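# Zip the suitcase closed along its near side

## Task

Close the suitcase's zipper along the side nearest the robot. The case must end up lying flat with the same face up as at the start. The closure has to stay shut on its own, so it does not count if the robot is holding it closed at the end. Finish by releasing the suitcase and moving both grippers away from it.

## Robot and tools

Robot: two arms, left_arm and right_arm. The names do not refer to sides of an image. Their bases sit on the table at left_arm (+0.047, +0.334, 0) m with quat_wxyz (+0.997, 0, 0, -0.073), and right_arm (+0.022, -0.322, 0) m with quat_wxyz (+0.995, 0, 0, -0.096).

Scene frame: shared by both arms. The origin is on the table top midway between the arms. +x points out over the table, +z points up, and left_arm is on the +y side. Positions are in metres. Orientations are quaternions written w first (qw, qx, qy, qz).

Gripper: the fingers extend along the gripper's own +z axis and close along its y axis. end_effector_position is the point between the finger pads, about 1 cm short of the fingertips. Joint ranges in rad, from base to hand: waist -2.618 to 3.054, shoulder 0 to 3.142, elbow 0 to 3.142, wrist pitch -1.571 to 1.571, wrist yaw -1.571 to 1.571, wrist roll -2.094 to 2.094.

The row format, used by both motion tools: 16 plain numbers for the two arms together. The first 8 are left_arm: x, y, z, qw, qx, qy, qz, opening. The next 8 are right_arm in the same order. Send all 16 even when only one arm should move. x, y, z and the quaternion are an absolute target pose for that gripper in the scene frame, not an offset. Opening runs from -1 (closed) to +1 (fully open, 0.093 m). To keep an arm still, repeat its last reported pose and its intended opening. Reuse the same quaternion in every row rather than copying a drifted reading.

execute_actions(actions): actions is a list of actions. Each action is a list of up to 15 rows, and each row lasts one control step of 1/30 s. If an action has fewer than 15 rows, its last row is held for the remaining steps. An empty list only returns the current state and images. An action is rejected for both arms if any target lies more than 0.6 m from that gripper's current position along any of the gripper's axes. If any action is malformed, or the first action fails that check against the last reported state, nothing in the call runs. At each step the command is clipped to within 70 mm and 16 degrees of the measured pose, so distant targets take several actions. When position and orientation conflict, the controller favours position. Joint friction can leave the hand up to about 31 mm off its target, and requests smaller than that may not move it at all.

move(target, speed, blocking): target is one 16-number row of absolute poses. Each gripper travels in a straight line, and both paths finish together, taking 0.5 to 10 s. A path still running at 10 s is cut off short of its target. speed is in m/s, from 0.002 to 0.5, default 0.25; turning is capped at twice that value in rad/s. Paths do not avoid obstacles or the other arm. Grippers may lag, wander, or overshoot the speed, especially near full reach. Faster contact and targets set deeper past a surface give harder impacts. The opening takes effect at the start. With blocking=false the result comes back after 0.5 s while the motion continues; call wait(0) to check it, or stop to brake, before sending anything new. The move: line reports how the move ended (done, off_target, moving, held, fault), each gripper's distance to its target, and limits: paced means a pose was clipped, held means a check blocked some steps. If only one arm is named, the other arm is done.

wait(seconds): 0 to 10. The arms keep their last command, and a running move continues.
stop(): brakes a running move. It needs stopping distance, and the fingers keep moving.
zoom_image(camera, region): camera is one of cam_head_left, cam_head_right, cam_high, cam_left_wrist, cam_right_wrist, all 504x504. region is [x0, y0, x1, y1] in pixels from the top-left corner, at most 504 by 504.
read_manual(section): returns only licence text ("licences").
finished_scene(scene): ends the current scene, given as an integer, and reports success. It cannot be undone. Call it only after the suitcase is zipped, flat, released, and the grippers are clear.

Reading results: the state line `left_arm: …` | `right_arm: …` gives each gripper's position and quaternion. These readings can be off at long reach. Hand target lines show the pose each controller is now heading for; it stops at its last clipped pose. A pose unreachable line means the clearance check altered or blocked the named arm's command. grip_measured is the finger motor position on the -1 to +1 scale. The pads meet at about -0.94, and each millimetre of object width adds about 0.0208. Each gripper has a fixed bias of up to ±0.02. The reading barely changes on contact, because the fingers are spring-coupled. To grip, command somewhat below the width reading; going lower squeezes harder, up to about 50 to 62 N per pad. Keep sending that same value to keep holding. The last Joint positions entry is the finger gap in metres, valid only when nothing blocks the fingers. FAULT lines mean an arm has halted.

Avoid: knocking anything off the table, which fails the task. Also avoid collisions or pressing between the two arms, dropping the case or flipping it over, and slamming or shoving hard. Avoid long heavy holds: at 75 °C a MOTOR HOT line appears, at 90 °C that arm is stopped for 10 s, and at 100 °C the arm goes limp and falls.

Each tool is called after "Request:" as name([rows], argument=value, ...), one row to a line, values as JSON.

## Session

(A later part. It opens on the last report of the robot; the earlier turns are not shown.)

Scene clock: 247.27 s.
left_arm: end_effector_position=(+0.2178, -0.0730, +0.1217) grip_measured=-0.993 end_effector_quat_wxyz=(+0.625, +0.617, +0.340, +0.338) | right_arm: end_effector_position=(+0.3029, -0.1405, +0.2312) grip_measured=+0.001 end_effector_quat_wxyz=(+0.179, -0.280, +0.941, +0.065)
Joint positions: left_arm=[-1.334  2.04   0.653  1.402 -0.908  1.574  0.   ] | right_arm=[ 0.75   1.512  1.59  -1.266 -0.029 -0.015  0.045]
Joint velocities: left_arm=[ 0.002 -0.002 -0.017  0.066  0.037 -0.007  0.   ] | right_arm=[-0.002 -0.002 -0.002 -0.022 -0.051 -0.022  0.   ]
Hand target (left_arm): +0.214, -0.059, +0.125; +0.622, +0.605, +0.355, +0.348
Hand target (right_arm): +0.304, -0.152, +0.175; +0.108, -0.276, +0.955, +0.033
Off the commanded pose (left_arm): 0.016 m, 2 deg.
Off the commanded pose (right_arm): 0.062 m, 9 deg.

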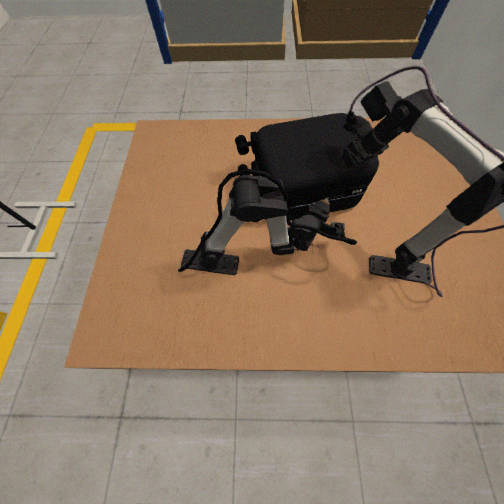

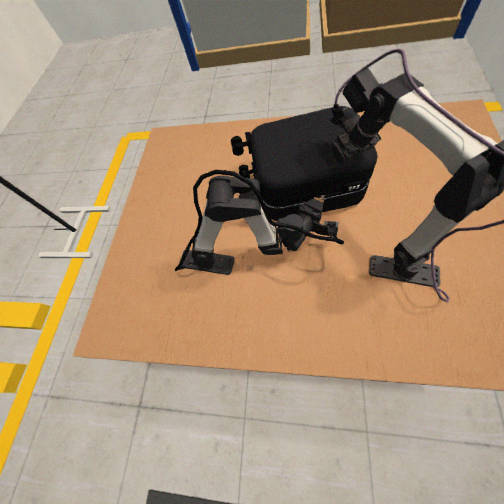

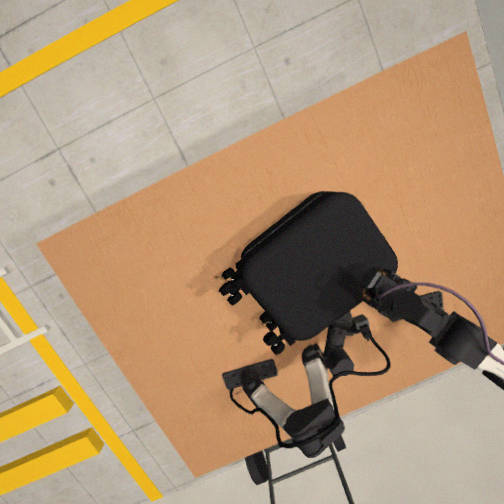

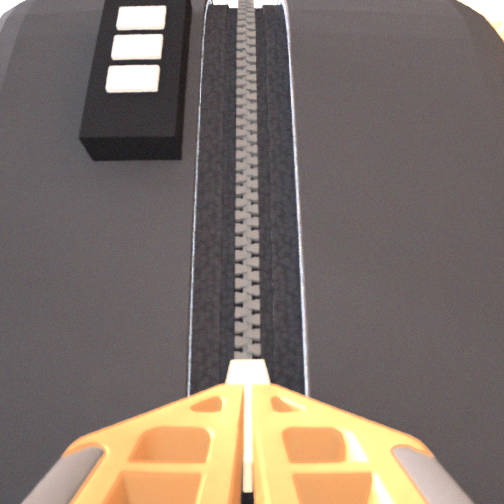

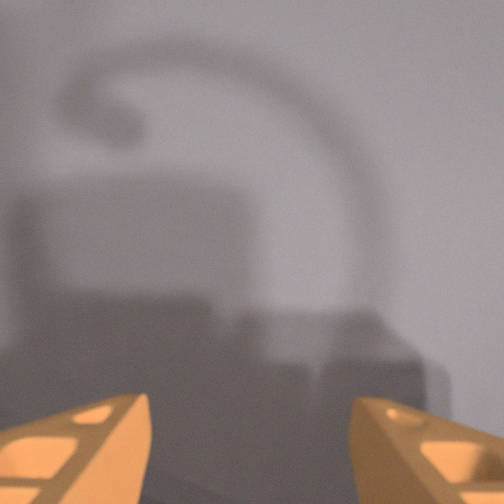

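Request:
execute_actions([
  [[0.2123,-0.0562,0.126,0.621,0.605,0.354,0.348,-1,0.31,-0.15,0.17,0.11,-0.274,0.955,0.031,0],[0.2117,-0.0537,0.126,0.619,0.607,0.355,0.347,-1,0.31,-0.15,0.17,0.11,-0.274,0.955,0.031,0],[0.2112,-0.0512,0.127,0.618,0.608,0.356,0.347,-1,0.31,-0.15,0.17,0.11,-0.274,0.955,0.031,0],[0.2106,-0.0487,0.127,0.616,0.61,0.356,0.346,-1,0.31,-0.15,0.17,0.11,-0.274,0.955,0.031,0],[0.2101,-0.0462,0.127,0.615,0.611,0.357,0.346,-1,0.31,-0.15,0.17,0.11,-0.274,0.955,0.031,0],[0.2095,-0.0437,0.127,0.613,0.612,0.358,0.345,-1,0.31,-0.15,0.17,0.11,-0.274,0.955,0.031,0],[0.209,-0.0412,0.128,0.612,0.614,0.358,0.345,-1,0.31,-0.15,0.17,0.11,-0.274,0.955,0.031,0],[0.2084,-0.0387,0.128,0.61,0.615,0.359,0.345,-1,0.31,-0.15,0.17,0.11,-0.274,0.955,0.031,0],[0.2079,-0.0362,0.128,0.609,0.616,0.359,0.344,-1,0.31,-0.15,0.17,0.11,-0.274,0.955,0.031,0],[0.2073,-0.0337,0.128,0.607,0.618,0.36,0.344,-1,0.31,-0.15,0.17,0.11,-0.274,0.955,0.031,0],[0.2068,-0.0312,0.128,0.606,0.619,0.361,0.343,-1,0.31,-0.15,0.17,0.11,-0.274,0.955,0.031,0],[0.2062,-0.0287,0.129,0.604,0.621,0.361,0.343,-1,0.31,-0.15,0.17,0.11,-0.274,0.955,0.031,0],[0.2057,-0.0262,0.129,0.603,0.622,0.362,0.343,-1,0.31,-0.15,0.17,0.11,-0.274,0.955,0.031,0],[0.2051,-0.0237,0.129,0.601,0.623,0.362,0.342,-1,0.31,-0.15,0.17,0.11,-0.274,0.955,0.031,0],[0.2046,-0.0212,0.129,0.6,0.625,0.363,0.342,-1,0.31,-0.15,0.17,0.11,-0.274,0.955,0.031,0]],
  [[0.204,-0.0187,0.129,0.598,0.626,0.364,0.341,-1,0.31,-0.15,0.17,0.11,-0.274,0.955,0.031,0],[0.2035,-0.0162,0.129,0.597,0.628,0.364,0.341,-1,0.31,-0.15,0.17,0.11,-0.274,0.955,0.031,0],[0.2029,-0.0137,0.129,0.595,0.629,0.365,0.34,-1,0.31,-0.15,0.17,0.11,-0.274,0.955,0.031,0],[0.2024,-0.0112,0.13,0.594,0.63,0.365,0.34,-1,0.31,-0.15,0.17,0.11,-0.274,0.955,0.031,0],[0.2018,-0.0087,0.13,0.592,0.632,0.366,0.34,-1,0.31,-0.15,0.17,0.11,-0.274,0.955,0.031,0],[0.2013,-0.0062,0.13,0.591,0.633,0.366,0.339,-1,0.31,-0.15,0.17,0.11,-0.274,0.955,0.031,0],[0.2007,-0.0037,0.13,0.589,0.635,0.367,0.339,-1,0.31,-0.15,0.17,0.11,-0.274,0.955,0.031,0],[0.2002,-0.0012,0.13,0.588,0.636,0.368,0.338,-1,0.31,-0.15,0.17,0.11,-0.274,0.955,0.031,0],[0.1996,0.0013,0.13,0.586,0.637,0.368,0.338,-1,0.31,-0.15,0.17,0.11,-0.274,0.955,0.031,0],[0.1991,0.0038,0.13,0.585,0.639,0.369,0.338,-1,0.31,-0.15,0.17,0.11,-0.274,0.955,0.031,0],[0.1985,0.0063,0.13,0.583,0.64,0.37,0.337,-1,0.31,-0.15,0.17,0.11,-0.274,0.955,0.031,0],[0.198,0.0088,0.13,0.582,0.641,0.37,0.336,-1,0.31,-0.15,0.17,0.11,-0.274,0.955,0.031,0],[0.1974,0.0113,0.13,0.581,0.643,0.371,0.335,-1,0.31,-0.15,0.17,0.11,-0.274,0.955,0.031,0],[0.1969,0.0138,0.13,0.58,0.644,0.372,0.335,-1,0.31,-0.15,0.17,0.11,-0.274,0.955,0.031,0],[0.1963,0.0163,0.13,0.579,0.644,0.372,0.334,-1,0.31,-0.15,0.17,0.11,-0.274,0.955,0.031,0]],
  [[0.1963,0.0163,0.13,0.579,0.644,0.372,0.334,-1,0.31,-0.15,0.17,0.11,-0.274,0.955,0.031,0]],
])

Scene clock: 261.60 s.
left_arm: end_effector_position=(+0.1999, +0.0044, +0.1219) grip_measured=-0.993 end_effector_quat_wxyz=(+0.573, +0.662, +0.357, +0.324) | right_arm: end_effector_position=(+0.3029, -0.1405, +0.2312) grip_measured=+0.001 end_effector_quat_wxyz=(+0.179, -0.280, +0.941, +0.065)
Joint positions: left_arm=[-1.377  1.64   0.373  1.038 -0.949  1.403  0.   ] | right_arm=[ 0.75   1.512  1.59  -1.266 -0.03  -0.015  0.045]
Joint velocities: left_arm=[ 0.002 -0.002  0.002 -0.007 -0.051 -0.037  0.   ] | right_arm=[ 0.022 -0.007 -0.007  0.007  0.081  0.066 -0.001]
Hand target (left_arm): +0.197, +0.016, +0.129; +0.579, +0.645, +0.372, +0.333
Hand target (right_arm): +0.304, -0.152, +0.175; +0.108, -0.276, +0.955, +0.033
Off the commanded pose (left_arm): 0.015 m, 3 deg.
Off the commanded pose (right_arm): 0.062 m, 9 deg.

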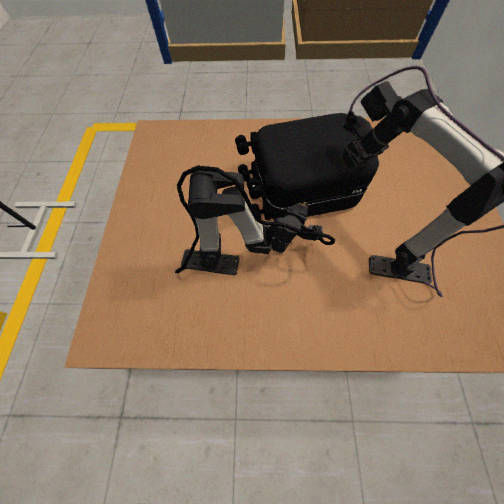

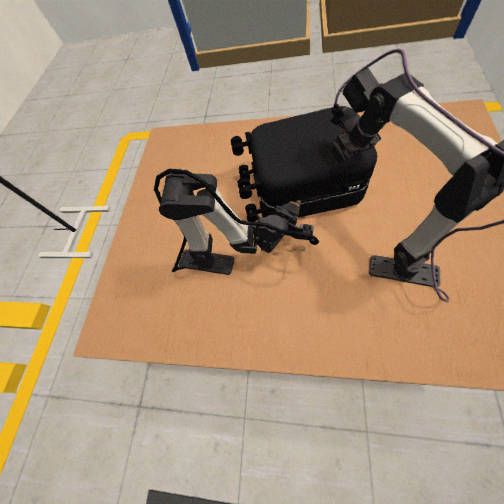

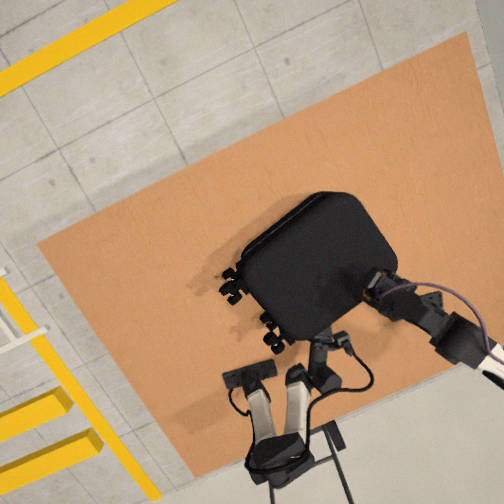

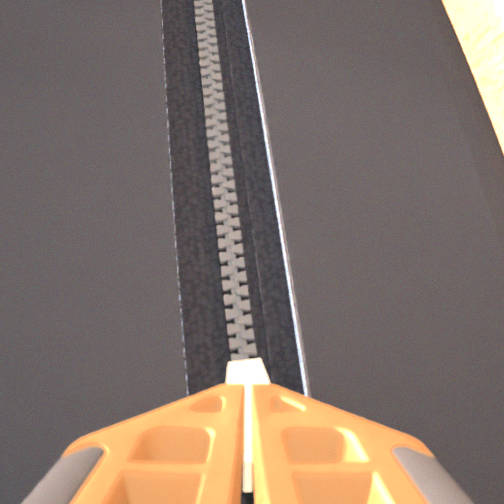

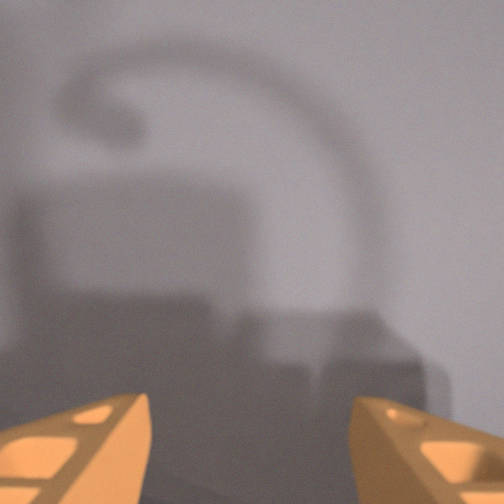

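Request:
zoom_image(camera="cam_head_right", region=[220, 150, 380, 260])

Region (220, 150, 380, 260) of cam_head_right's 504x504 image, scaled by 3.150, with more detail than that image has; it fills the top 346 rows of this view, and the rest is white.

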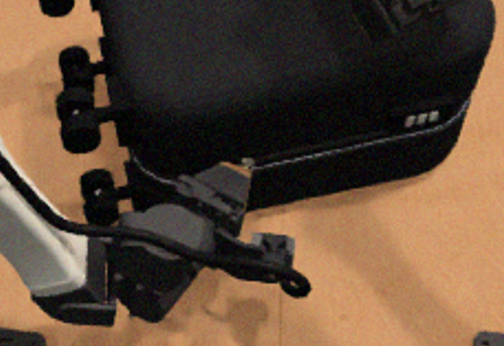

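Request:
execute_actions([
  [[0.1958,0.0183,0.13,0.5775,0.644,0.374,0.335,-1,0.31,-0.15,0.17,0.11,-0.274,0.955,0.031,0],[0.1954,0.0203,0.13,0.576,0.643,0.376,0.336,-1,0.31,-0.15,0.17,0.11,-0.274,0.955,0.031,0],[0.1949,0.0223,0.13,0.5745,0.643,0.378,0.337,-1,0.31,-0.15,0.17,0.11,-0.274,0.955,0.031,0],[0.1945,0.0243,0.13,0.573,0.643,0.38,0.337,-1,0.31,-0.15,0.17,0.11,-0.274,0.955,0.031,0],[0.194,0.0263,0.13,0.5715,0.643,0.381,0.338,-1,0.31,-0.15,0.17,0.11,-0.274,0.955,0.031,0],[0.1935,0.0283,0.13,0.57,0.642,0.383,0.339,-1,0.31,-0.15,0.17,0.11,-0.274,0.955,0.031,0],[0.1931,0.0303,0.13,0.5685,0.642,0.385,0.34,-1,0.31,-0.15,0.17,0.11,-0.274,0.955,0.031,0],[0.1926,0.0323,0.13,0.567,0.642,0.387,0.341,-1,0.31,-0.15,0.17,0.11,-0.274,0.955,0.031,0],[0.1922,0.0343,0.13,0.5655,0.641,0.389,0.342,-1,0.31,-0.15,0.17,0.11,-0.274,0.955,0.031,0],[0.1917,0.0363,0.13,0.564,0.641,0.391,0.343,-1,0.31,-0.15,0.17,0.11,-0.274,0.955,0.031,0],[0.1912,0.0383,0.13,0.5625,0.641,0.393,0.343,-1,0.31,-0.15,0.17,0.11,-0.274,0.955,0.031,0],[0.1908,0.0403,0.13,0.561,0.641,0.394,0.344,-1,0.31,-0.15,0.17,0.11,-0.274,0.955,0.031,0],[0.1903,0.0423,0.13,0.5595,0.64,0.396,0.345,-1,0.31,-0.15,0.17,0.11,-0.274,0.955,0.031,0],[0.1899,0.0443,0.13,0.558,0.64,0.398,0.346,-1,0.31,-0.15,0.17,0.11,-0.274,0.955,0.031,0],[0.1894,0.0463,0.13,0.5565,0.64,0.4,0.347,-1,0.31,-0.15,0.17,0.11,-0.274,0.955,0.031,0]],
  [[0.1889,0.0483,0.13,0.555,0.639,0.402,0.348,-1,0.31,-0.15,0.17,0.11,-0.274,0.955,0.031,0],[0.1885,0.0503,0.13,0.5535,0.639,0.404,0.349,-1,0.31,-0.15,0.17,0.11,-0.274,0.955,0.031,0],[0.188,0.0523,0.13,0.552,0.639,0.406,0.349,-1,0.31,-0.15,0.17,0.11,-0.274,0.955,0.031,0],[0.1876,0.0543,0.13,0.55,0.638,0.408,0.35,-1,0.31,-0.15,0.17,0.11,-0.274,0.955,0.031,0],[0.1871,0.0563,0.13,0.5485,0.638,0.41,0.351,-1,0.31,-0.15,0.17,0.11,-0.274,0.955,0.031,0],[0.1866,0.0583,0.13,0.547,0.638,0.411,0.352,-1,0.31,-0.15,0.17,0.11,-0.274,0.955,0.031,0],[0.1862,0.0603,0.13,0.5455,0.638,0.413,0.353,-1,0.31,-0.15,0.17,0.11,-0.274,0.955,0.031,0],[0.1857,0.0623,0.13,0.544,0.637,0.415,0.354,-1,0.31,-0.15,0.17,0.11,-0.274,0.955,0.031,0],[0.1853,0.0643,0.13,0.5425,0.637,0.417,0.354,-1,0.31,-0.15,0.17,0.11,-0.274,0.955,0.031,0],[0.1848,0.0663,0.13,0.541,0.637,0.419,0.355,-1,0.31,-0.15,0.17,0.11,-0.274,0.955,0.031,0],[0.1843,0.0683,0.13,0.539,0.636,0.421,0.356,-1,0.31,-0.15,0.17,0.11,-0.274,0.955,0.031,0],[0.1839,0.0703,0.13,0.5375,0.636,0.423,0.357,-1,0.31,-0.15,0.17,0.11,-0.274,0.955,0.031,0],[0.1834,0.0723,0.13,0.536,0.636,0.425,0.358,-1,0.31,-0.15,0.17,0.11,-0.274,0.955,0.031,0],[0.183,0.0743,0.13,0.5345,0.635,0.426,0.359,-1,0.31,-0.15,0.17,0.11,-0.274,0.955,0.031,0],[0.1825,0.0763,0.13,0.533,0.635,0.428,0.36,-1,0.31,-0.15,0.17,0.11,-0.274,0.955,0.031,0]],
  [[0.1825,0.0763,0.13,0.533,0.635,0.428,0.36,-1,0.31,-0.15,0.17,0.11,-0.274,0.955,0.031,0]],
])

Request:
zoom_image(camera="cam_head_right", region=[220, 150, 380, 260])

Scene clock: 269.90 s.
left_arm: end_effector_position=(+0.1825, +0.0666, +0.1210) grip_measured=-0.993 end_effector_quat_wxyz=(+0.533, +0.654, +0.417, +0.339) | right_arm: end_effector_position=(+0.3049, -0.1317, +0.2327) grip_measured=+0.001 end_effector_quat_wxyz=(+0.187, -0.285, +0.936, +0.086)
Joint positions: left_arm=[-1.497  1.32   0.302  0.492 -1.156  1.081  0.   ] | right_arm=[ 0.75   1.512  1.585 -1.234 -0.068 -0.02   0.045]
Joint velocities: left_arm=[-0.037 -0.042  0.012 -0.139 -0.037 -0.007  0.   ] | right_arm=[ 0.012 -0.012 -0.002 -0.037  0.022  0.095  0.002]
Hand target (left_arm): +0.183, +0.076, +0.129; +0.534, +0.635, +0.427, +0.359
Hand target (right_arm): +0.304, -0.152, +0.176; +0.108, -0.278, +0.954, +0.033
Off the commanded pose (left_arm): 0.013 m, 3 deg.
Off the commanded pose (right_arm): 0.066 m, 11 deg.

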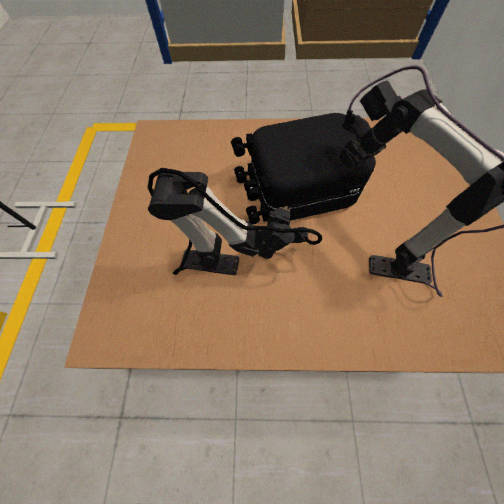

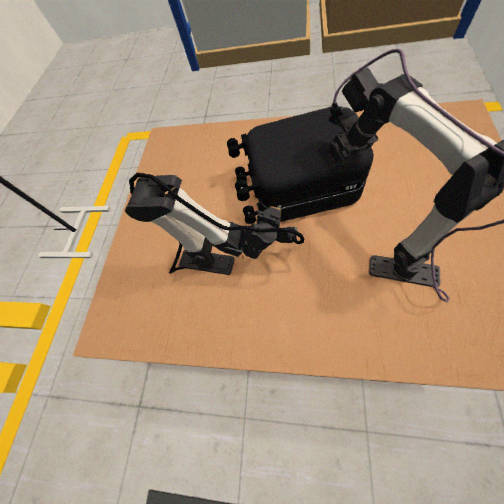

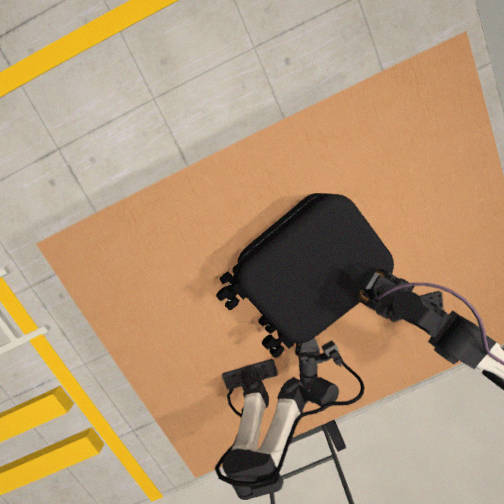

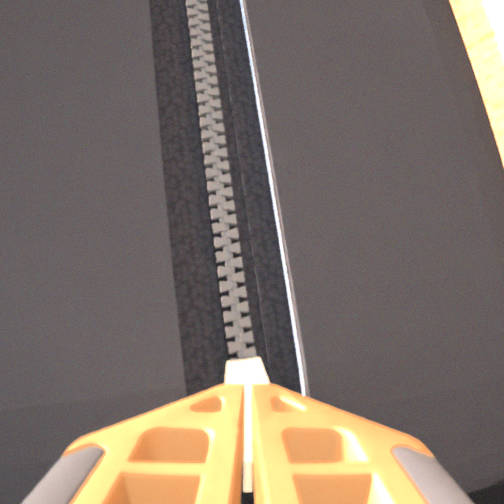

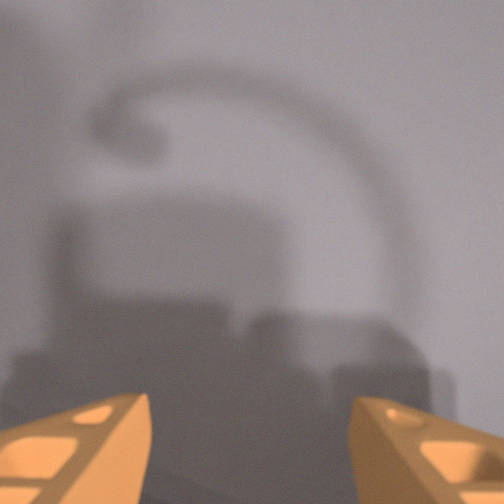

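Region (220, 150, 380, 260) of cam_head_right's 504x504 image, scaled by 3.150, with more detail than that image has; it fills the top 346 rows of this view, and the rest is white.

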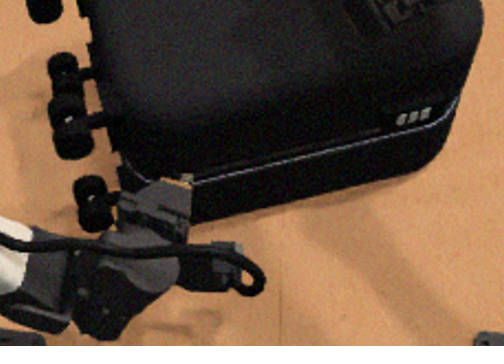

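Request:
zoom_image(camera="cam_head_left", region=[245, 185, 315, 230])

Request:
zoom_image(camera="cam_left_wrist", region=[100, 300, 400, 504])

Region (245, 185, 315, 230) of cam_head_left's 504x504 image, scaled by 7.200, with more detail than that image has; it fills the top 324 rows of this view, and the rest is white.

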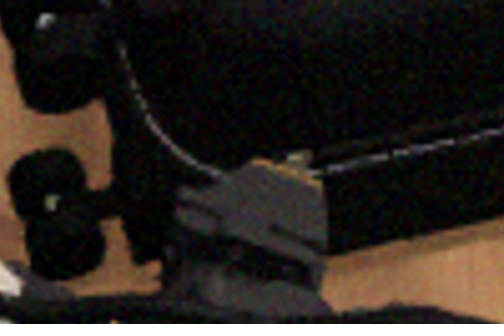

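Region (100, 300, 400, 504) of cam_left_wrist's 504x504 image, scaled by 1.680, with more detail than that image has; it fills the top 343 rows of this view, and the rest is white.

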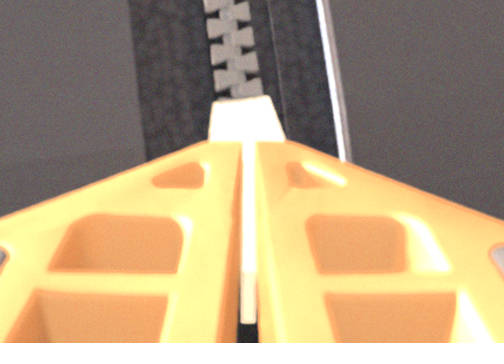

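Request:
execute_actions([
  [[0.182,0.068,0.126,0.533,0.645,0.42,0.348,-1,0.31,-0.14,0.18,0.11,-0.274,0.955,0.031,0],[0.182,0.068,0.126,0.533,0.645,0.42,0.348,-1,0.31,-0.14,0.19,0.11,-0.274,0.955,0.031,0],[0.182,0.068,0.126,0.533,0.645,0.42,0.348,-1,0.31,-0.135,0.2,0.11,-0.274,0.955,0.031,0],[0.182,0.068,0.126,0.533,0.645,0.42,0.348,-0.9,0.31,-0.135,0.2,0.11,-0.274,0.955,0.031,0],[0.182,0.068,0.126,0.533,0.645,0.42,0.348,-0.8,0.31,-0.135,0.2,0.11,-0.274,0.955,0.031,0],[0.182,0.068,0.126,0.533,0.645,0.42,0.348,-0.7,0.31,-0.135,0.2,0.11,-0.274,0.955,0.031,0],[0.182,0.068,0.126,0.533,0.645,0.42,0.348,-0.6,0.31,-0.135,0.2,0.11,-0.274,0.955,0.031,0],[0.182,0.068,0.126,0.533,0.645,0.42,0.348,-0.45,0.31,-0.135,0.2,0.11,-0.274,0.955,0.031,0]],
])

Request:
zoom_image(camera="cam_left_wrist", region=[100, 300, 400, 504])

Scene clock: 273.87 s.
left_arm: end_effector_position=(+0.1835, +0.0697, +0.1222) grip_measured=-0.451 end_effector_quat_wxyz=(+0.533, +0.647, +0.422, +0.345) | right_arm: end_effector_position=(+0.3053, -0.1305, +0.2333) grip_measured=+0.001 end_effector_quat_wxyz=(+0.160, -0.282, +0.944, +0.063)
Joint positions: left_arm=[-1.5    1.318  0.302  0.484 -1.178  1.069  0.024] | right_arm=[ 0.771  1.581  1.68  -1.326 -0.03   0.004  0.045]
Joint velocities: left_arm=[-0.007 -0.002  0.002  0.007 -0.037 -0.037 -0.001] | right_arm=[ 0.022  0.012 -0.002  0.081  0.051 -0.022  0.   ]
Hand target (left_arm): +0.182, +0.068, +0.126; +0.534, +0.646, +0.421, +0.348
Hand target (right_arm): +0.308, -0.136, +0.202; +0.110, -0.276, +0.954, +0.032
Off the commanded pose (left_arm): 0.004 m, 0 deg.
Off the commanded pose (right_arm): 0.034 m, 7 deg.

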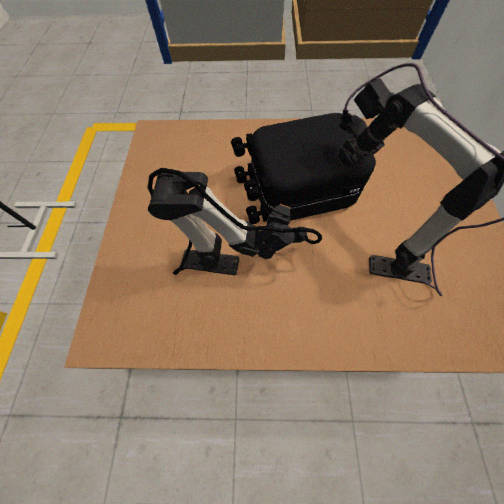

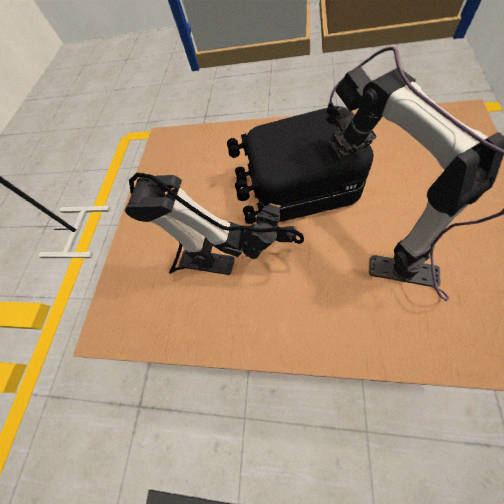

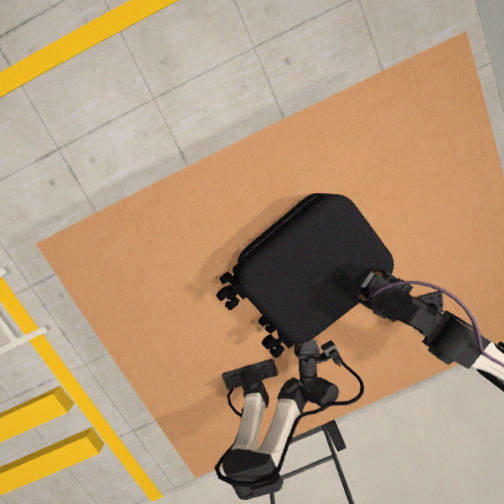

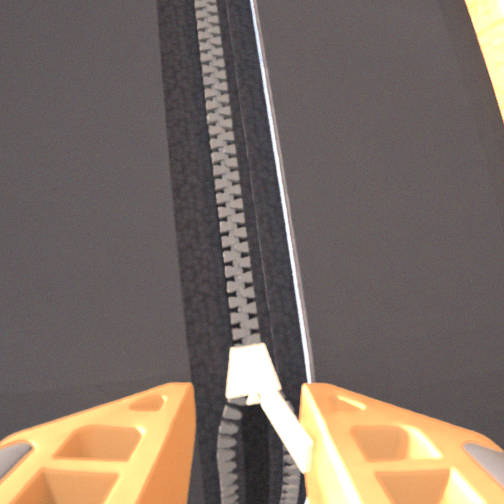

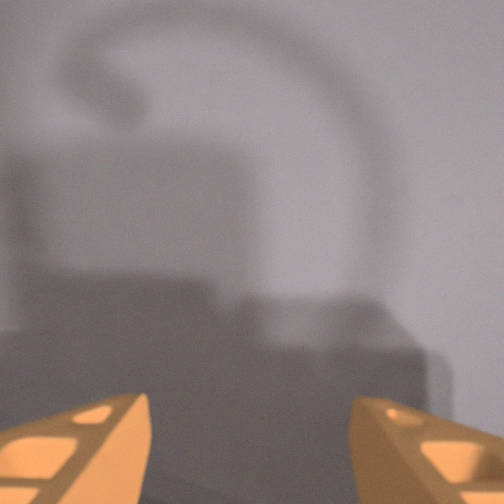

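Region (100, 300, 400, 504) of cam_left_wrist's 504x504 image, scaled by 1.680, with more detail than that image has; it fills the top 343 rows of this view, and the rest is white.

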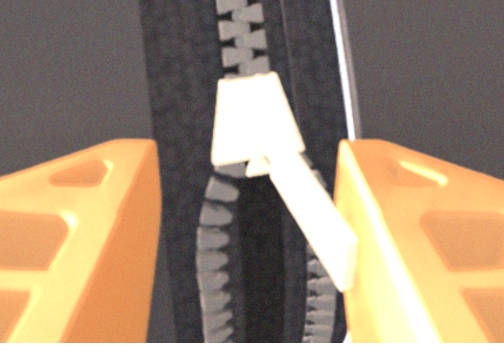

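Request:
execute_actions([
  [[0.184,0.067,0.126,0.533,0.645,0.42,0.348,-0.55,0.31,-0.135,0.195,0.11,-0.274,0.955,0.031,0],[0.184,0.067,0.126,0.533,0.645,0.42,0.348,-0.62,0.31,-0.136,0.19,0.11,-0.274,0.955,0.031,0],[0.184,0.067,0.126,0.533,0.645,0.42,0.348,-0.7,0.31,-0.137,0.185,0.11,-0.274,0.955,0.031,0],[0.184,0.067,0.126,0.533,0.645,0.42,0.348,-0.77,0.31,-0.138,0.18,0.11,-0.274,0.955,0.031,0],[0.184,0.067,0.126,0.533,0.645,0.42,0.348,-0.84,0.31,-0.139,0.175,0.11,-0.274,0.955,0.031,0],[0.184,0.067,0.126,0.533,0.645,0.42,0.348,-0.9,0.31,-0.14,0.17,0.11,-0.274,0.955,0.031,0],[0.184,0.067,0.126,0.533,0.645,0.42,0.348,-1,0.31,-0.142,0.17,0.11,-0.274,0.955,0.031,0]],
  [[0.184,0.069,0.126,0.533,0.645,0.42,0.348,-1,0.31,-0.143,0.17,0.11,-0.274,0.955,0.031,0],[0.184,0.0705,0.126,0.533,0.645,0.42,0.348,-1,0.31,-0.144,0.17,0.11,-0.274,0.955,0.031,0],[0.184,0.072,0.126,0.533,0.645,0.42,0.348,-1,0.31,-0.145,0.17,0.11,-0.274,0.955,0.031,0],[0.184,0.0735,0.126,0.533,0.645,0.42,0.348,-1,0.31,-0.146,0.17,0.11,-0.274,0.955,0.031,0],[0.184,0.075,0.126,0.533,0.645,0.42,0.348,-1,0.31,-0.147,0.17,0.11,-0.274,0.955,0.031,0],[0.184,0.0765,0.126,0.533,0.645,0.42,0.348,-1,0.31,-0.148,0.17,0.11,-0.274,0.955,0.031,0],[0.184,0.078,0.126,0.533,0.645,0.42,0.348,-1,0.31,-0.148,0.17,0.11,-0.274,0.955,0.031,0],[0.184,0.0795,0.126,0.533,0.645,0.42,0.348,-1,0.31,-0.148,0.17,0.11,-0.274,0.955,0.031,0],[0.184,0.081,0.126,0.533,0.645,0.42,0.348,-1,0.31,-0.148,0.17,0.11,-0.274,0.955,0.031,0],[0.184,0.0825,0.126,0.533,0.645,0.42,0.348,-1,0.31,-0.148,0.17,0.11,-0.274,0.955,0.031,0],[0.184,0.084,0.126,0.533,0.645,0.42,0.348,-1,0.31,-0.148,0.17,0.11,-0.274,0.955,0.031,0],[0.184,0.0855,0.126,0.533,0.645,0.42,0.348,-1,0.31,-0.148,0.17,0.11,-0.274,0.955,0.031,0],[0.184,0.087,0.126,0.533,0.645,0.42,0.348,-1,0.31,-0.148,0.17,0.11,-0.274,0.955,0.031,0],[0.184,0.0885,0.126,0.533,0.645,0.42,0.348,-1,0.31,-0.148,0.17,0.11,-0.274,0.955,0.031,0],[0.184,0.09,0.126,0.533,0.645,0.42,0.348,-1,0.31,-0.148,0.17,0.11,-0.274,0.955,0.031,0]],
  [[0.184,0.09,0.126,0.533,0.645,0.42,0.348,-1,0.31,-0.148,0.17,0.11,-0.274,0.955,0.031,0]],
])

Scene clock: 280.97 s.
left_arm: end_effector_position=(+0.1806, +0.0755, +0.1222) grip_measured=-0.993 end_effector_quat_wxyz=(+0.537, +0.660, +0.415, +0.323) | right_arm: end_effector_position=(+0.3051, -0.1312, +0.2319) grip_measured=+0.001 end_effector_quat_wxyz=(+0.184, -0.284, +0.938, +0.077)
Joint positions: left_arm=[-1.498  1.229  0.265  0.444 -1.123  1.075  0.   ] | right_arm=[ 0.761  1.524  1.598 -1.247 -0.048 -0.011  0.045]
Joint velocities: left_arm=[-0.007  0.002 -0.002 -0.022 -0.022  0.007  0.   ] | right_arm=[ 0.022 -0.012  0.017 -0.037 -0.022 -0.022  0.   ]
Hand target (left_arm): +0.185, +0.089, +0.125; +0.534, +0.646, +0.420, +0.348
Hand target (right_arm): +0.304, -0.150, +0.176; +0.108, -0.277, +0.954, +0.033
Off the commanded pose (left_arm): 0.015 m, 3 deg.
Off the commanded pose (right_arm): 0.064 m, 10 deg.

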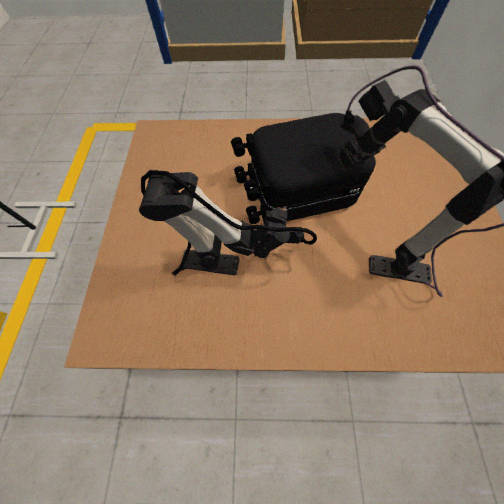

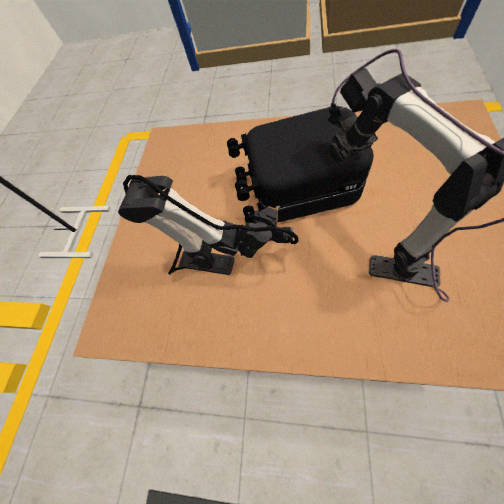

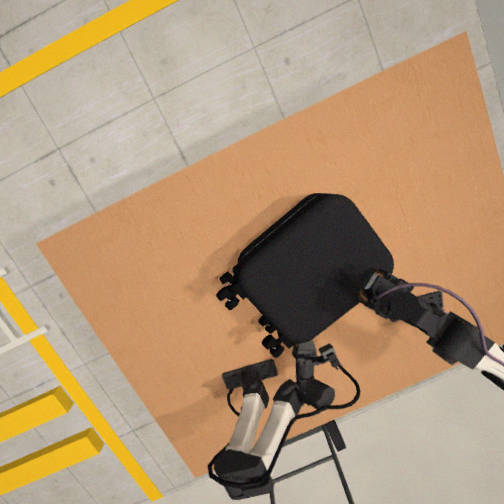

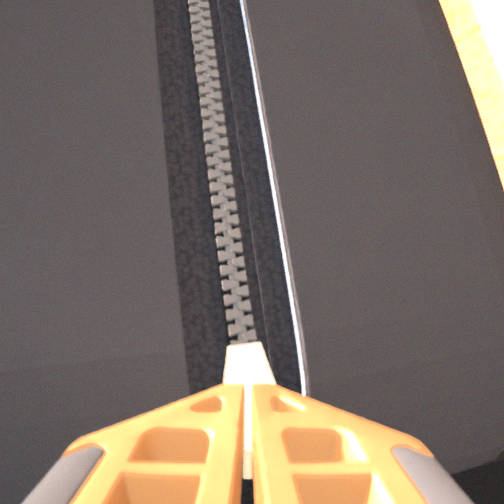

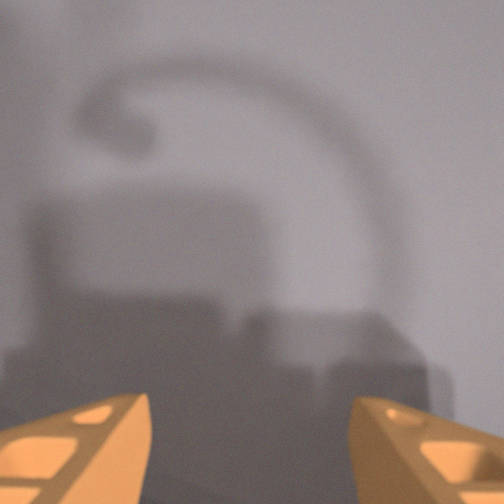

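Request:
execute_actions([
  [[0.184,0.0915,0.126,0.533,0.645,0.42,0.348,-1,0.31,-0.149,0.17,0.11,-0.274,0.955,0.031,0],[0.184,0.093,0.126,0.533,0.645,0.42,0.348,-1,0.31,-0.15,0.17,0.11,-0.274,0.955,0.031,0],[0.184,0.0945,0.126,0.533,0.645,0.42,0.348,-1,0.31,-0.151,0.17,0.11,-0.274,0.955,0.031,0],[0.184,0.096,0.126,0.533,0.645,0.42,0.348,-1,0.31,-0.152,0.17,0.11,-0.274,0.955,0.031,0],[0.184,0.0975,0.126,0.533,0.645,0.42,0.348,-1,0.31,-0.152,0.17,0.11,-0.274,0.955,0.031,0],[0.184,0.099,0.126,0.533,0.645,0.42,0.348,-1,0.31,-0.152,0.17,0.11,-0.274,0.955,0.031,0],[0.184,0.1005,0.126,0.533,0.645,0.42,0.348,-1,0.31,-0.152,0.17,0.11,-0.274,0.955,0.031,0],[0.184,0.102,0.126,0.533,0.645,0.42,0.348,-1,0.31,-0.152,0.17,0.11,-0.274,0.955,0.031,0],[0.184,0.1035,0.126,0.533,0.645,0.42,0.348,-1,0.31,-0.152,0.17,0.11,-0.274,0.955,0.031,0],[0.184,0.105,0.126,0.533,0.645,0.42,0.348,-1,0.31,-0.152,0.17,0.11,-0.274,0.955,0.031,0],[0.184,0.1065,0.126,0.533,0.645,0.42,0.348,-1,0.31,-0.152,0.17,0.11,-0.274,0.955,0.031,0],[0.184,0.108,0.126,0.533,0.645,0.42,0.348,-1,0.31,-0.152,0.17,0.11,-0.274,0.955,0.031,0]],
  [[0.184,0.108,0.126,0.533,0.645,0.42,0.348,-1,0.31,-0.152,0.17,0.11,-0.274,0.955,0.031,0]],
])

Scene clock: 284.30 s.
left_arm: end_effector_position=(+0.1801, +0.0898, +0.1220) grip_measured=-0.993 end_effector_quat_wxyz=(+0.540, +0.664, +0.413, +0.313) | right_arm: end_effector_position=(+0.3049, -0.1315, +0.2321) grip_measured=+0.001 end_effector_quat_wxyz=(+0.184, -0.287, +0.936, +0.084)
Joint positions: left_arm=[-1.498  1.116  0.213  0.391 -1.101  1.075  0.   ] | right_arm=[ 0.752  1.519  1.593 -1.242 -0.066 -0.023  0.045]
Joint velocities: left_arm=[-0.002  0.007 -0.007 -0.022 -0.037  0.022  0.   ] | right_arm=[ 0.002  0.022  0.002 -0.081 -0.007 -0.051 -0.001]
Hand target (left_arm): +0.185, +0.106, +0.125; +0.534, +0.646, +0.420, +0.348
Hand target (right_arm): +0.304, -0.153, +0.176; +0.107, -0.277, +0.954, +0.033
Off the commanded pose (left_arm): 0.019 m, 5 deg.
Off the commanded pose (right_arm): 0.066 m, 11 deg.

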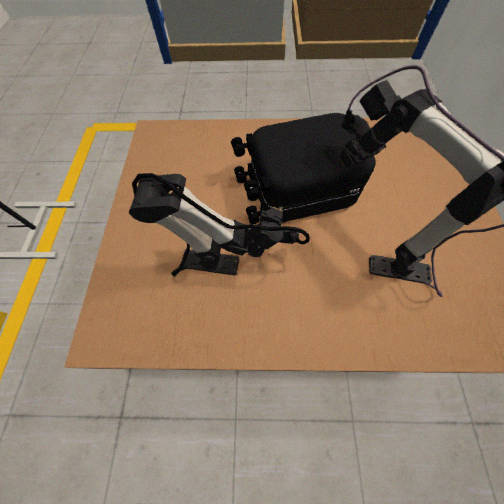

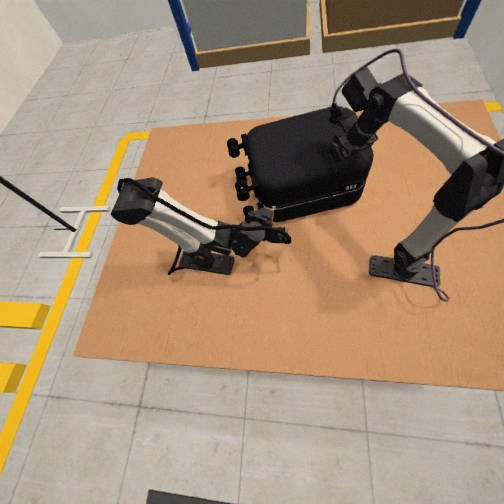

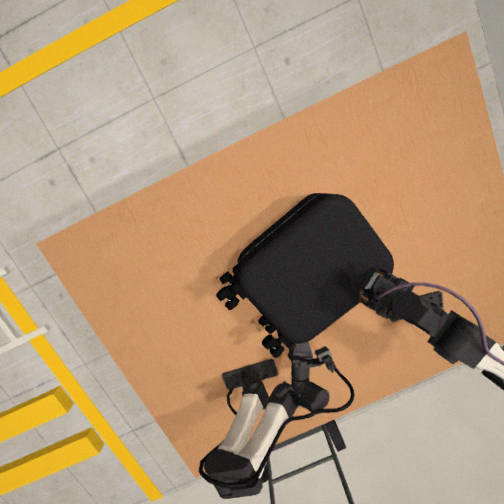

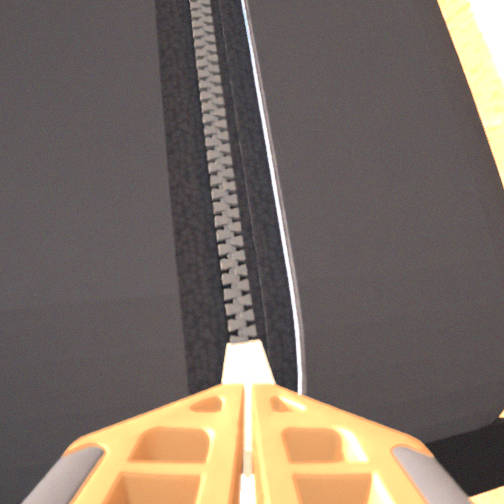

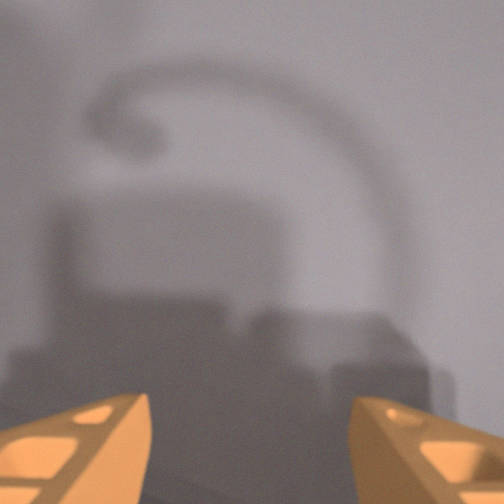

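Request:
execute_actions([
  [[0.1848,0.1096,0.126,0.533,0.645,0.42,0.348,-1,0.31,-0.152,0.17,0.11,-0.274,0.955,0.031,0],[0.1856,0.1112,0.126,0.533,0.645,0.42,0.348,-1,0.31,-0.152,0.17,0.11,-0.274,0.955,0.031,0],[0.1864,0.1128,0.126,0.533,0.645,0.42,0.348,-1,0.31,-0.152,0.17,0.11,-0.274,0.955,0.031,0],[0.1872,0.1144,0.126,0.533,0.645,0.42,0.348,-1,0.31,-0.152,0.17,0.11,-0.274,0.955,0.031,0],[0.188,0.116,0.126,0.533,0.645,0.42,0.348,-1,0.31,-0.152,0.17,0.11,-0.274,0.955,0.031,0],[0.1888,0.1176,0.126,0.533,0.645,0.42,0.348,-1,0.31,-0.152,0.17,0.11,-0.274,0.955,0.031,0],[0.1897,0.1192,0.126,0.533,0.645,0.42,0.348,-1,0.31,-0.152,0.17,0.11,-0.274,0.955,0.031,0],[0.1906,0.1208,0.126,0.533,0.645,0.42,0.348,-1,0.31,-0.152,0.17,0.11,-0.274,0.955,0.031,0],[0.1915,0.1224,0.126,0.533,0.645,0.42,0.348,-1,0.31,-0.152,0.17,0.11,-0.274,0.955,0.031,0],[0.1924,0.124,0.126,0.533,0.645,0.42,0.348,-1,0.31,-0.152,0.17,0.11,-0.274,0.955,0.031,0],[0.1933,0.1256,0.126,0.533,0.645,0.42,0.348,-1,0.31,-0.152,0.17,0.11,-0.274,0.955,0.031,0],[0.1942,0.1272,0.126,0.533,0.645,0.42,0.348,-1,0.31,-0.152,0.17,0.11,-0.274,0.955,0.031,0],[0.1952,0.1288,0.126,0.533,0.645,0.42,0.348,-1,0.31,-0.152,0.17,0.11,-0.274,0.955,0.031,0],[0.1962,0.1304,0.126,0.533,0.645,0.42,0.348,-1,0.31,-0.152,0.17,0.11,-0.274,0.955,0.031,0],[0.197,0.132,0.126,0.533,0.645,0.42,0.348,-1,0.31,-0.152,0.17,0.11,-0.274,0.955,0.031,0]],
  [[0.197,0.132,0.126,0.533,0.645,0.42,0.348,-1,0.31,-0.152,0.17,0.11,-0.274,0.955,0.031,0]],
])

Request:
zoom_image(camera="cam_head_left", region=[230, 170, 320, 240])

Scene clock: 289.30 s.
left_arm: end_effector_position=(+0.1849, +0.1069, +0.1227) grip_measured=-0.993 end_effector_quat_wxyz=(+0.548, +0.672, +0.401, +0.297) | right_arm: end_effector_position=(+0.3049, -0.1315, +0.2321) grip_measured=+0.001 end_effector_quat_wxyz=(+0.184, -0.288, +0.936, +0.084)
Joint positions: left_arm=[-1.449  0.93   0.133  0.359 -1.016  1.151  0.   ] | right_arm=[ 0.752  1.519  1.593 -1.242 -0.066 -0.024  0.045]
Joint velocities: left_arm=[-0.002 -0.002 -0.002 -0.007 -0.037 -0.007  0.   ] | right_arm=[ 0.017  0.012 -0.017 -0.037  0.007 -0.037  0.001]
Hand target (left_arm): +0.198, +0.129, +0.124; +0.533, +0.647, +0.420, +0.348
Hand target (right_arm): +0.304, -0.153, +0.176; +0.107, -0.278, +0.954, +0.033
Off the commanded pose (left_arm): 0.028 m, 7 deg.
Off the commanded pose (right_arm): 0.066 m, 11 deg.

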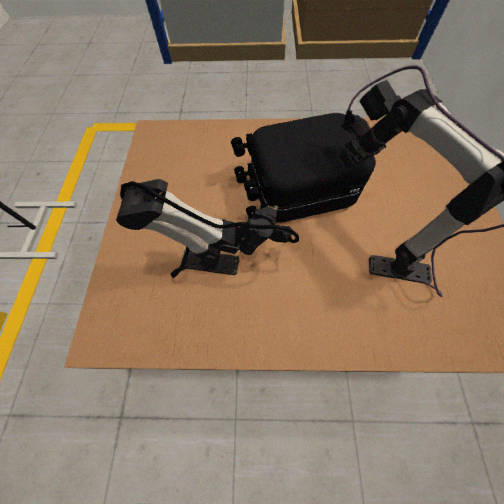

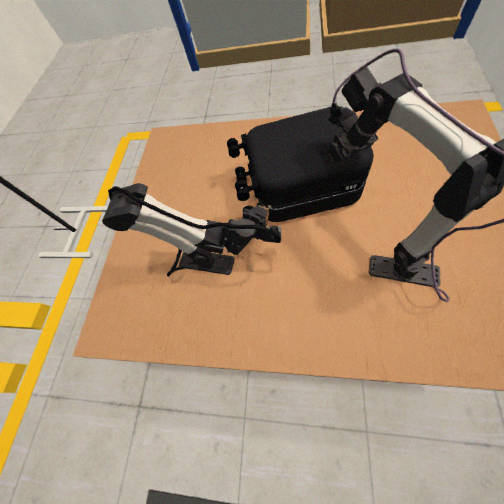

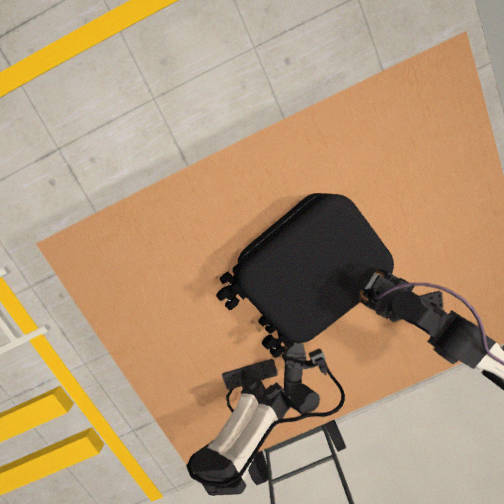

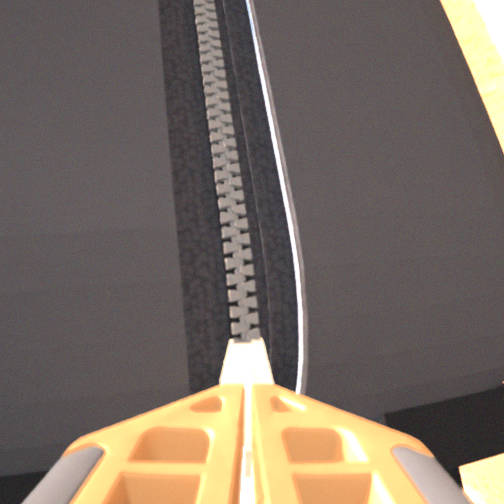

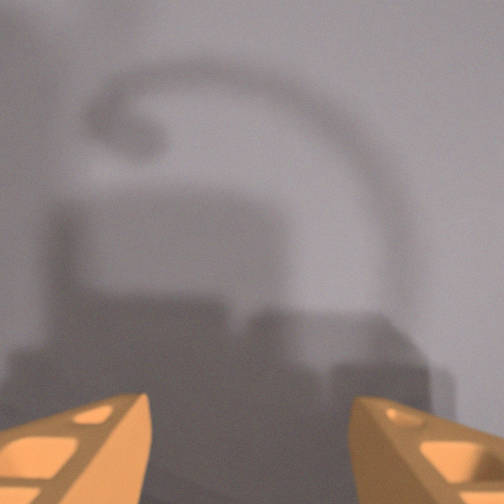

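Region (230, 170, 320, 240) of cam_head_left's 504x504 image, scaled by 5.600, with more detail than that image has.

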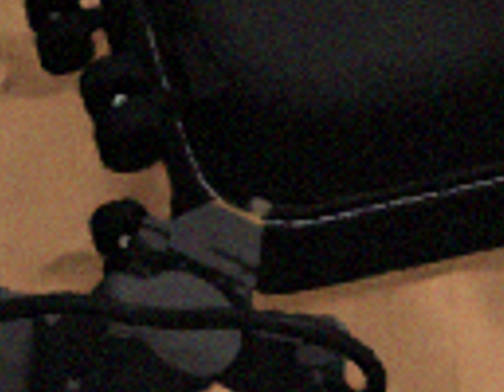

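Request:
execute_actions([
  [[0.1982,0.1322,0.126,0.533,0.645,0.42,0.348,-1,0.31,-0.152,0.17,0.11,-0.274,0.955,0.031,0],[0.1994,0.1324,0.126,0.533,0.645,0.42,0.348,-1,0.31,-0.152,0.17,0.11,-0.274,0.955,0.031,0],[0.2006,0.1326,0.126,0.533,0.645,0.42,0.348,-1,0.31,-0.152,0.17,0.11,-0.274,0.955,0.031,0],[0.2018,0.1328,0.126,0.533,0.645,0.42,0.348,-1,0.31,-0.152,0.17,0.11,-0.274,0.955,0.031,0],[0.203,0.133,0.126,0.533,0.645,0.42,0.348,-1,0.31,-0.152,0.17,0.11,-0.274,0.955,0.031,0],[0.2042,0.1333,0.126,0.533,0.645,0.42,0.348,-1,0.31,-0.152,0.17,0.11,-0.274,0.955,0.031,0],[0.2054,0.1336,0.126,0.533,0.645,0.42,0.348,-1,0.31,-0.152,0.17,0.11,-0.274,0.955,0.031,0],[0.2066,0.134,0.126,0.533,0.645,0.42,0.348,-1,0.31,-0.152,0.17,0.11,-0.274,0.955,0.031,0],[0.2078,0.1345,0.126,0.533,0.645,0.42,0.348,-1,0.31,-0.152,0.17,0.11,-0.274,0.955,0.031,0],[0.209,0.135,0.126,0.533,0.645,0.42,0.348,-1,0.31,-0.152,0.17,0.11,-0.274,0.955,0.031,0],[0.2102,0.1356,0.126,0.533,0.645,0.42,0.348,-1,0.31,-0.152,0.17,0.11,-0.274,0.955,0.031,0],[0.2114,0.1362,0.126,0.533,0.645,0.42,0.348,-1,0.31,-0.152,0.17,0.11,-0.274,0.955,0.031,0],[0.2126,0.1368,0.126,0.533,0.645,0.42,0.348,-1,0.31,-0.152,0.17,0.11,-0.274,0.955,0.031,0],[0.2138,0.1374,0.126,0.533,0.645,0.42,0.348,-1,0.31,-0.152,0.17,0.11,-0.274,0.955,0.031,0],[0.215,0.138,0.126,0.533,0.645,0.42,0.348,-1,0.31,-0.152,0.17,0.11,-0.274,0.955,0.031,0]],
  [[0.215,0.138,0.126,0.533,0.645,0.42,0.348,-1,0.31,-0.152,0.17,0.11,-0.274,0.955,0.031,0]],
])

Request:
zoom_image(camera="cam_head_left", region=[230, 170, 320, 240])

Scene clock: 293.73 s.
left_arm: end_effector_position=(+0.2038, +0.1165, +0.1228) grip_measured=-0.993 end_effector_quat_wxyz=(+0.544, +0.672, +0.398, +0.307) | right_arm: end_effector_position=(+0.3161, -0.1243, +0.2340) grip_measured=+0.001 end_effector_quat_wxyz=(+0.210, -0.290, +0.929, +0.091)
Joint positions: left_arm=[-1.321  0.876  0.095  0.413 -0.913  1.255  0.   ] | right_arm=[ 0.751  1.519  1.577 -1.171 -0.069 -0.031  0.045]
Joint velocities: left_arm=[-0.017 -0.012 -0.007  0.051 -0.037  0.007  0.   ] | right_arm=[ 0.007  0.007 -0.007 -0.037 -0.022 -0.007 -0.   ]
Hand target (left_arm): +0.215, +0.136, +0.125; +0.533, +0.647, +0.421, +0.348
Hand target (right_arm): +0.305, -0.152, +0.178; +0.109, -0.279, +0.954, +0.034
Off the commanded pose (left_arm): 0.024 m, 6 deg.
Off the commanded pose (right_arm): 0.070 m, 14 deg.

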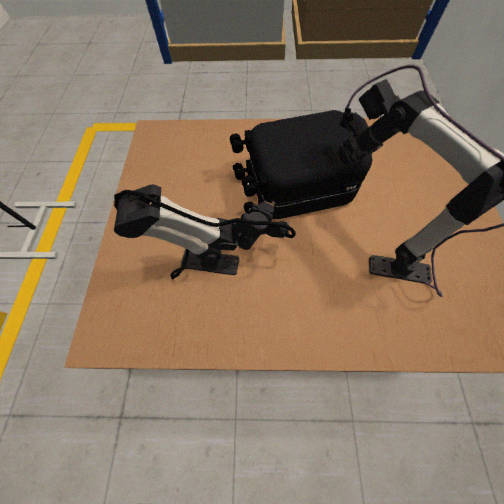

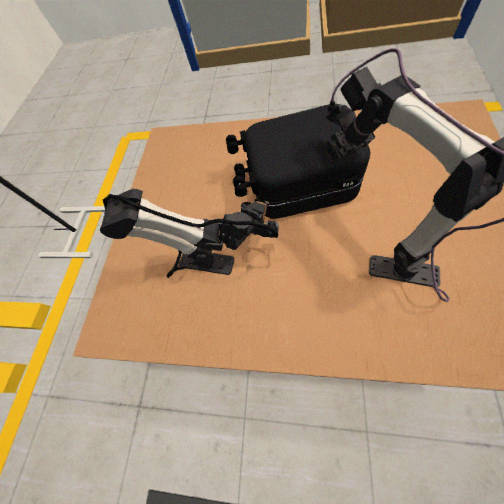

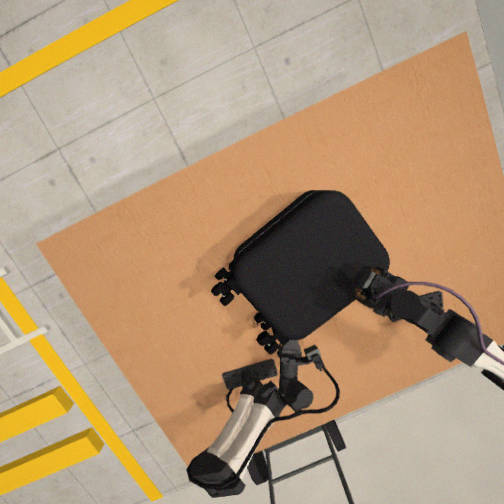

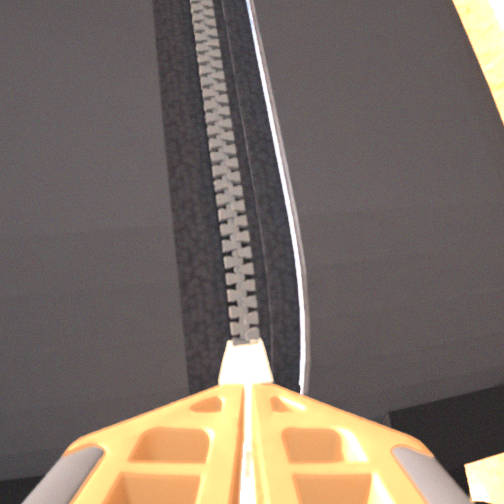

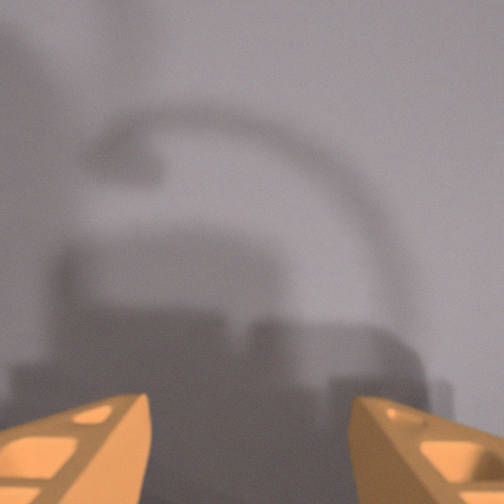

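Region (230, 170, 320, 240) of cam_head_left's 504x504 image, scaled by 5.600, with more detail than that image has.

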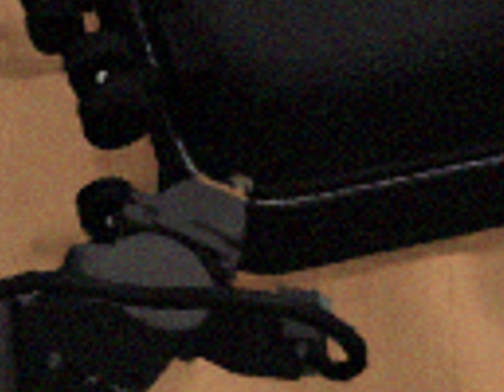

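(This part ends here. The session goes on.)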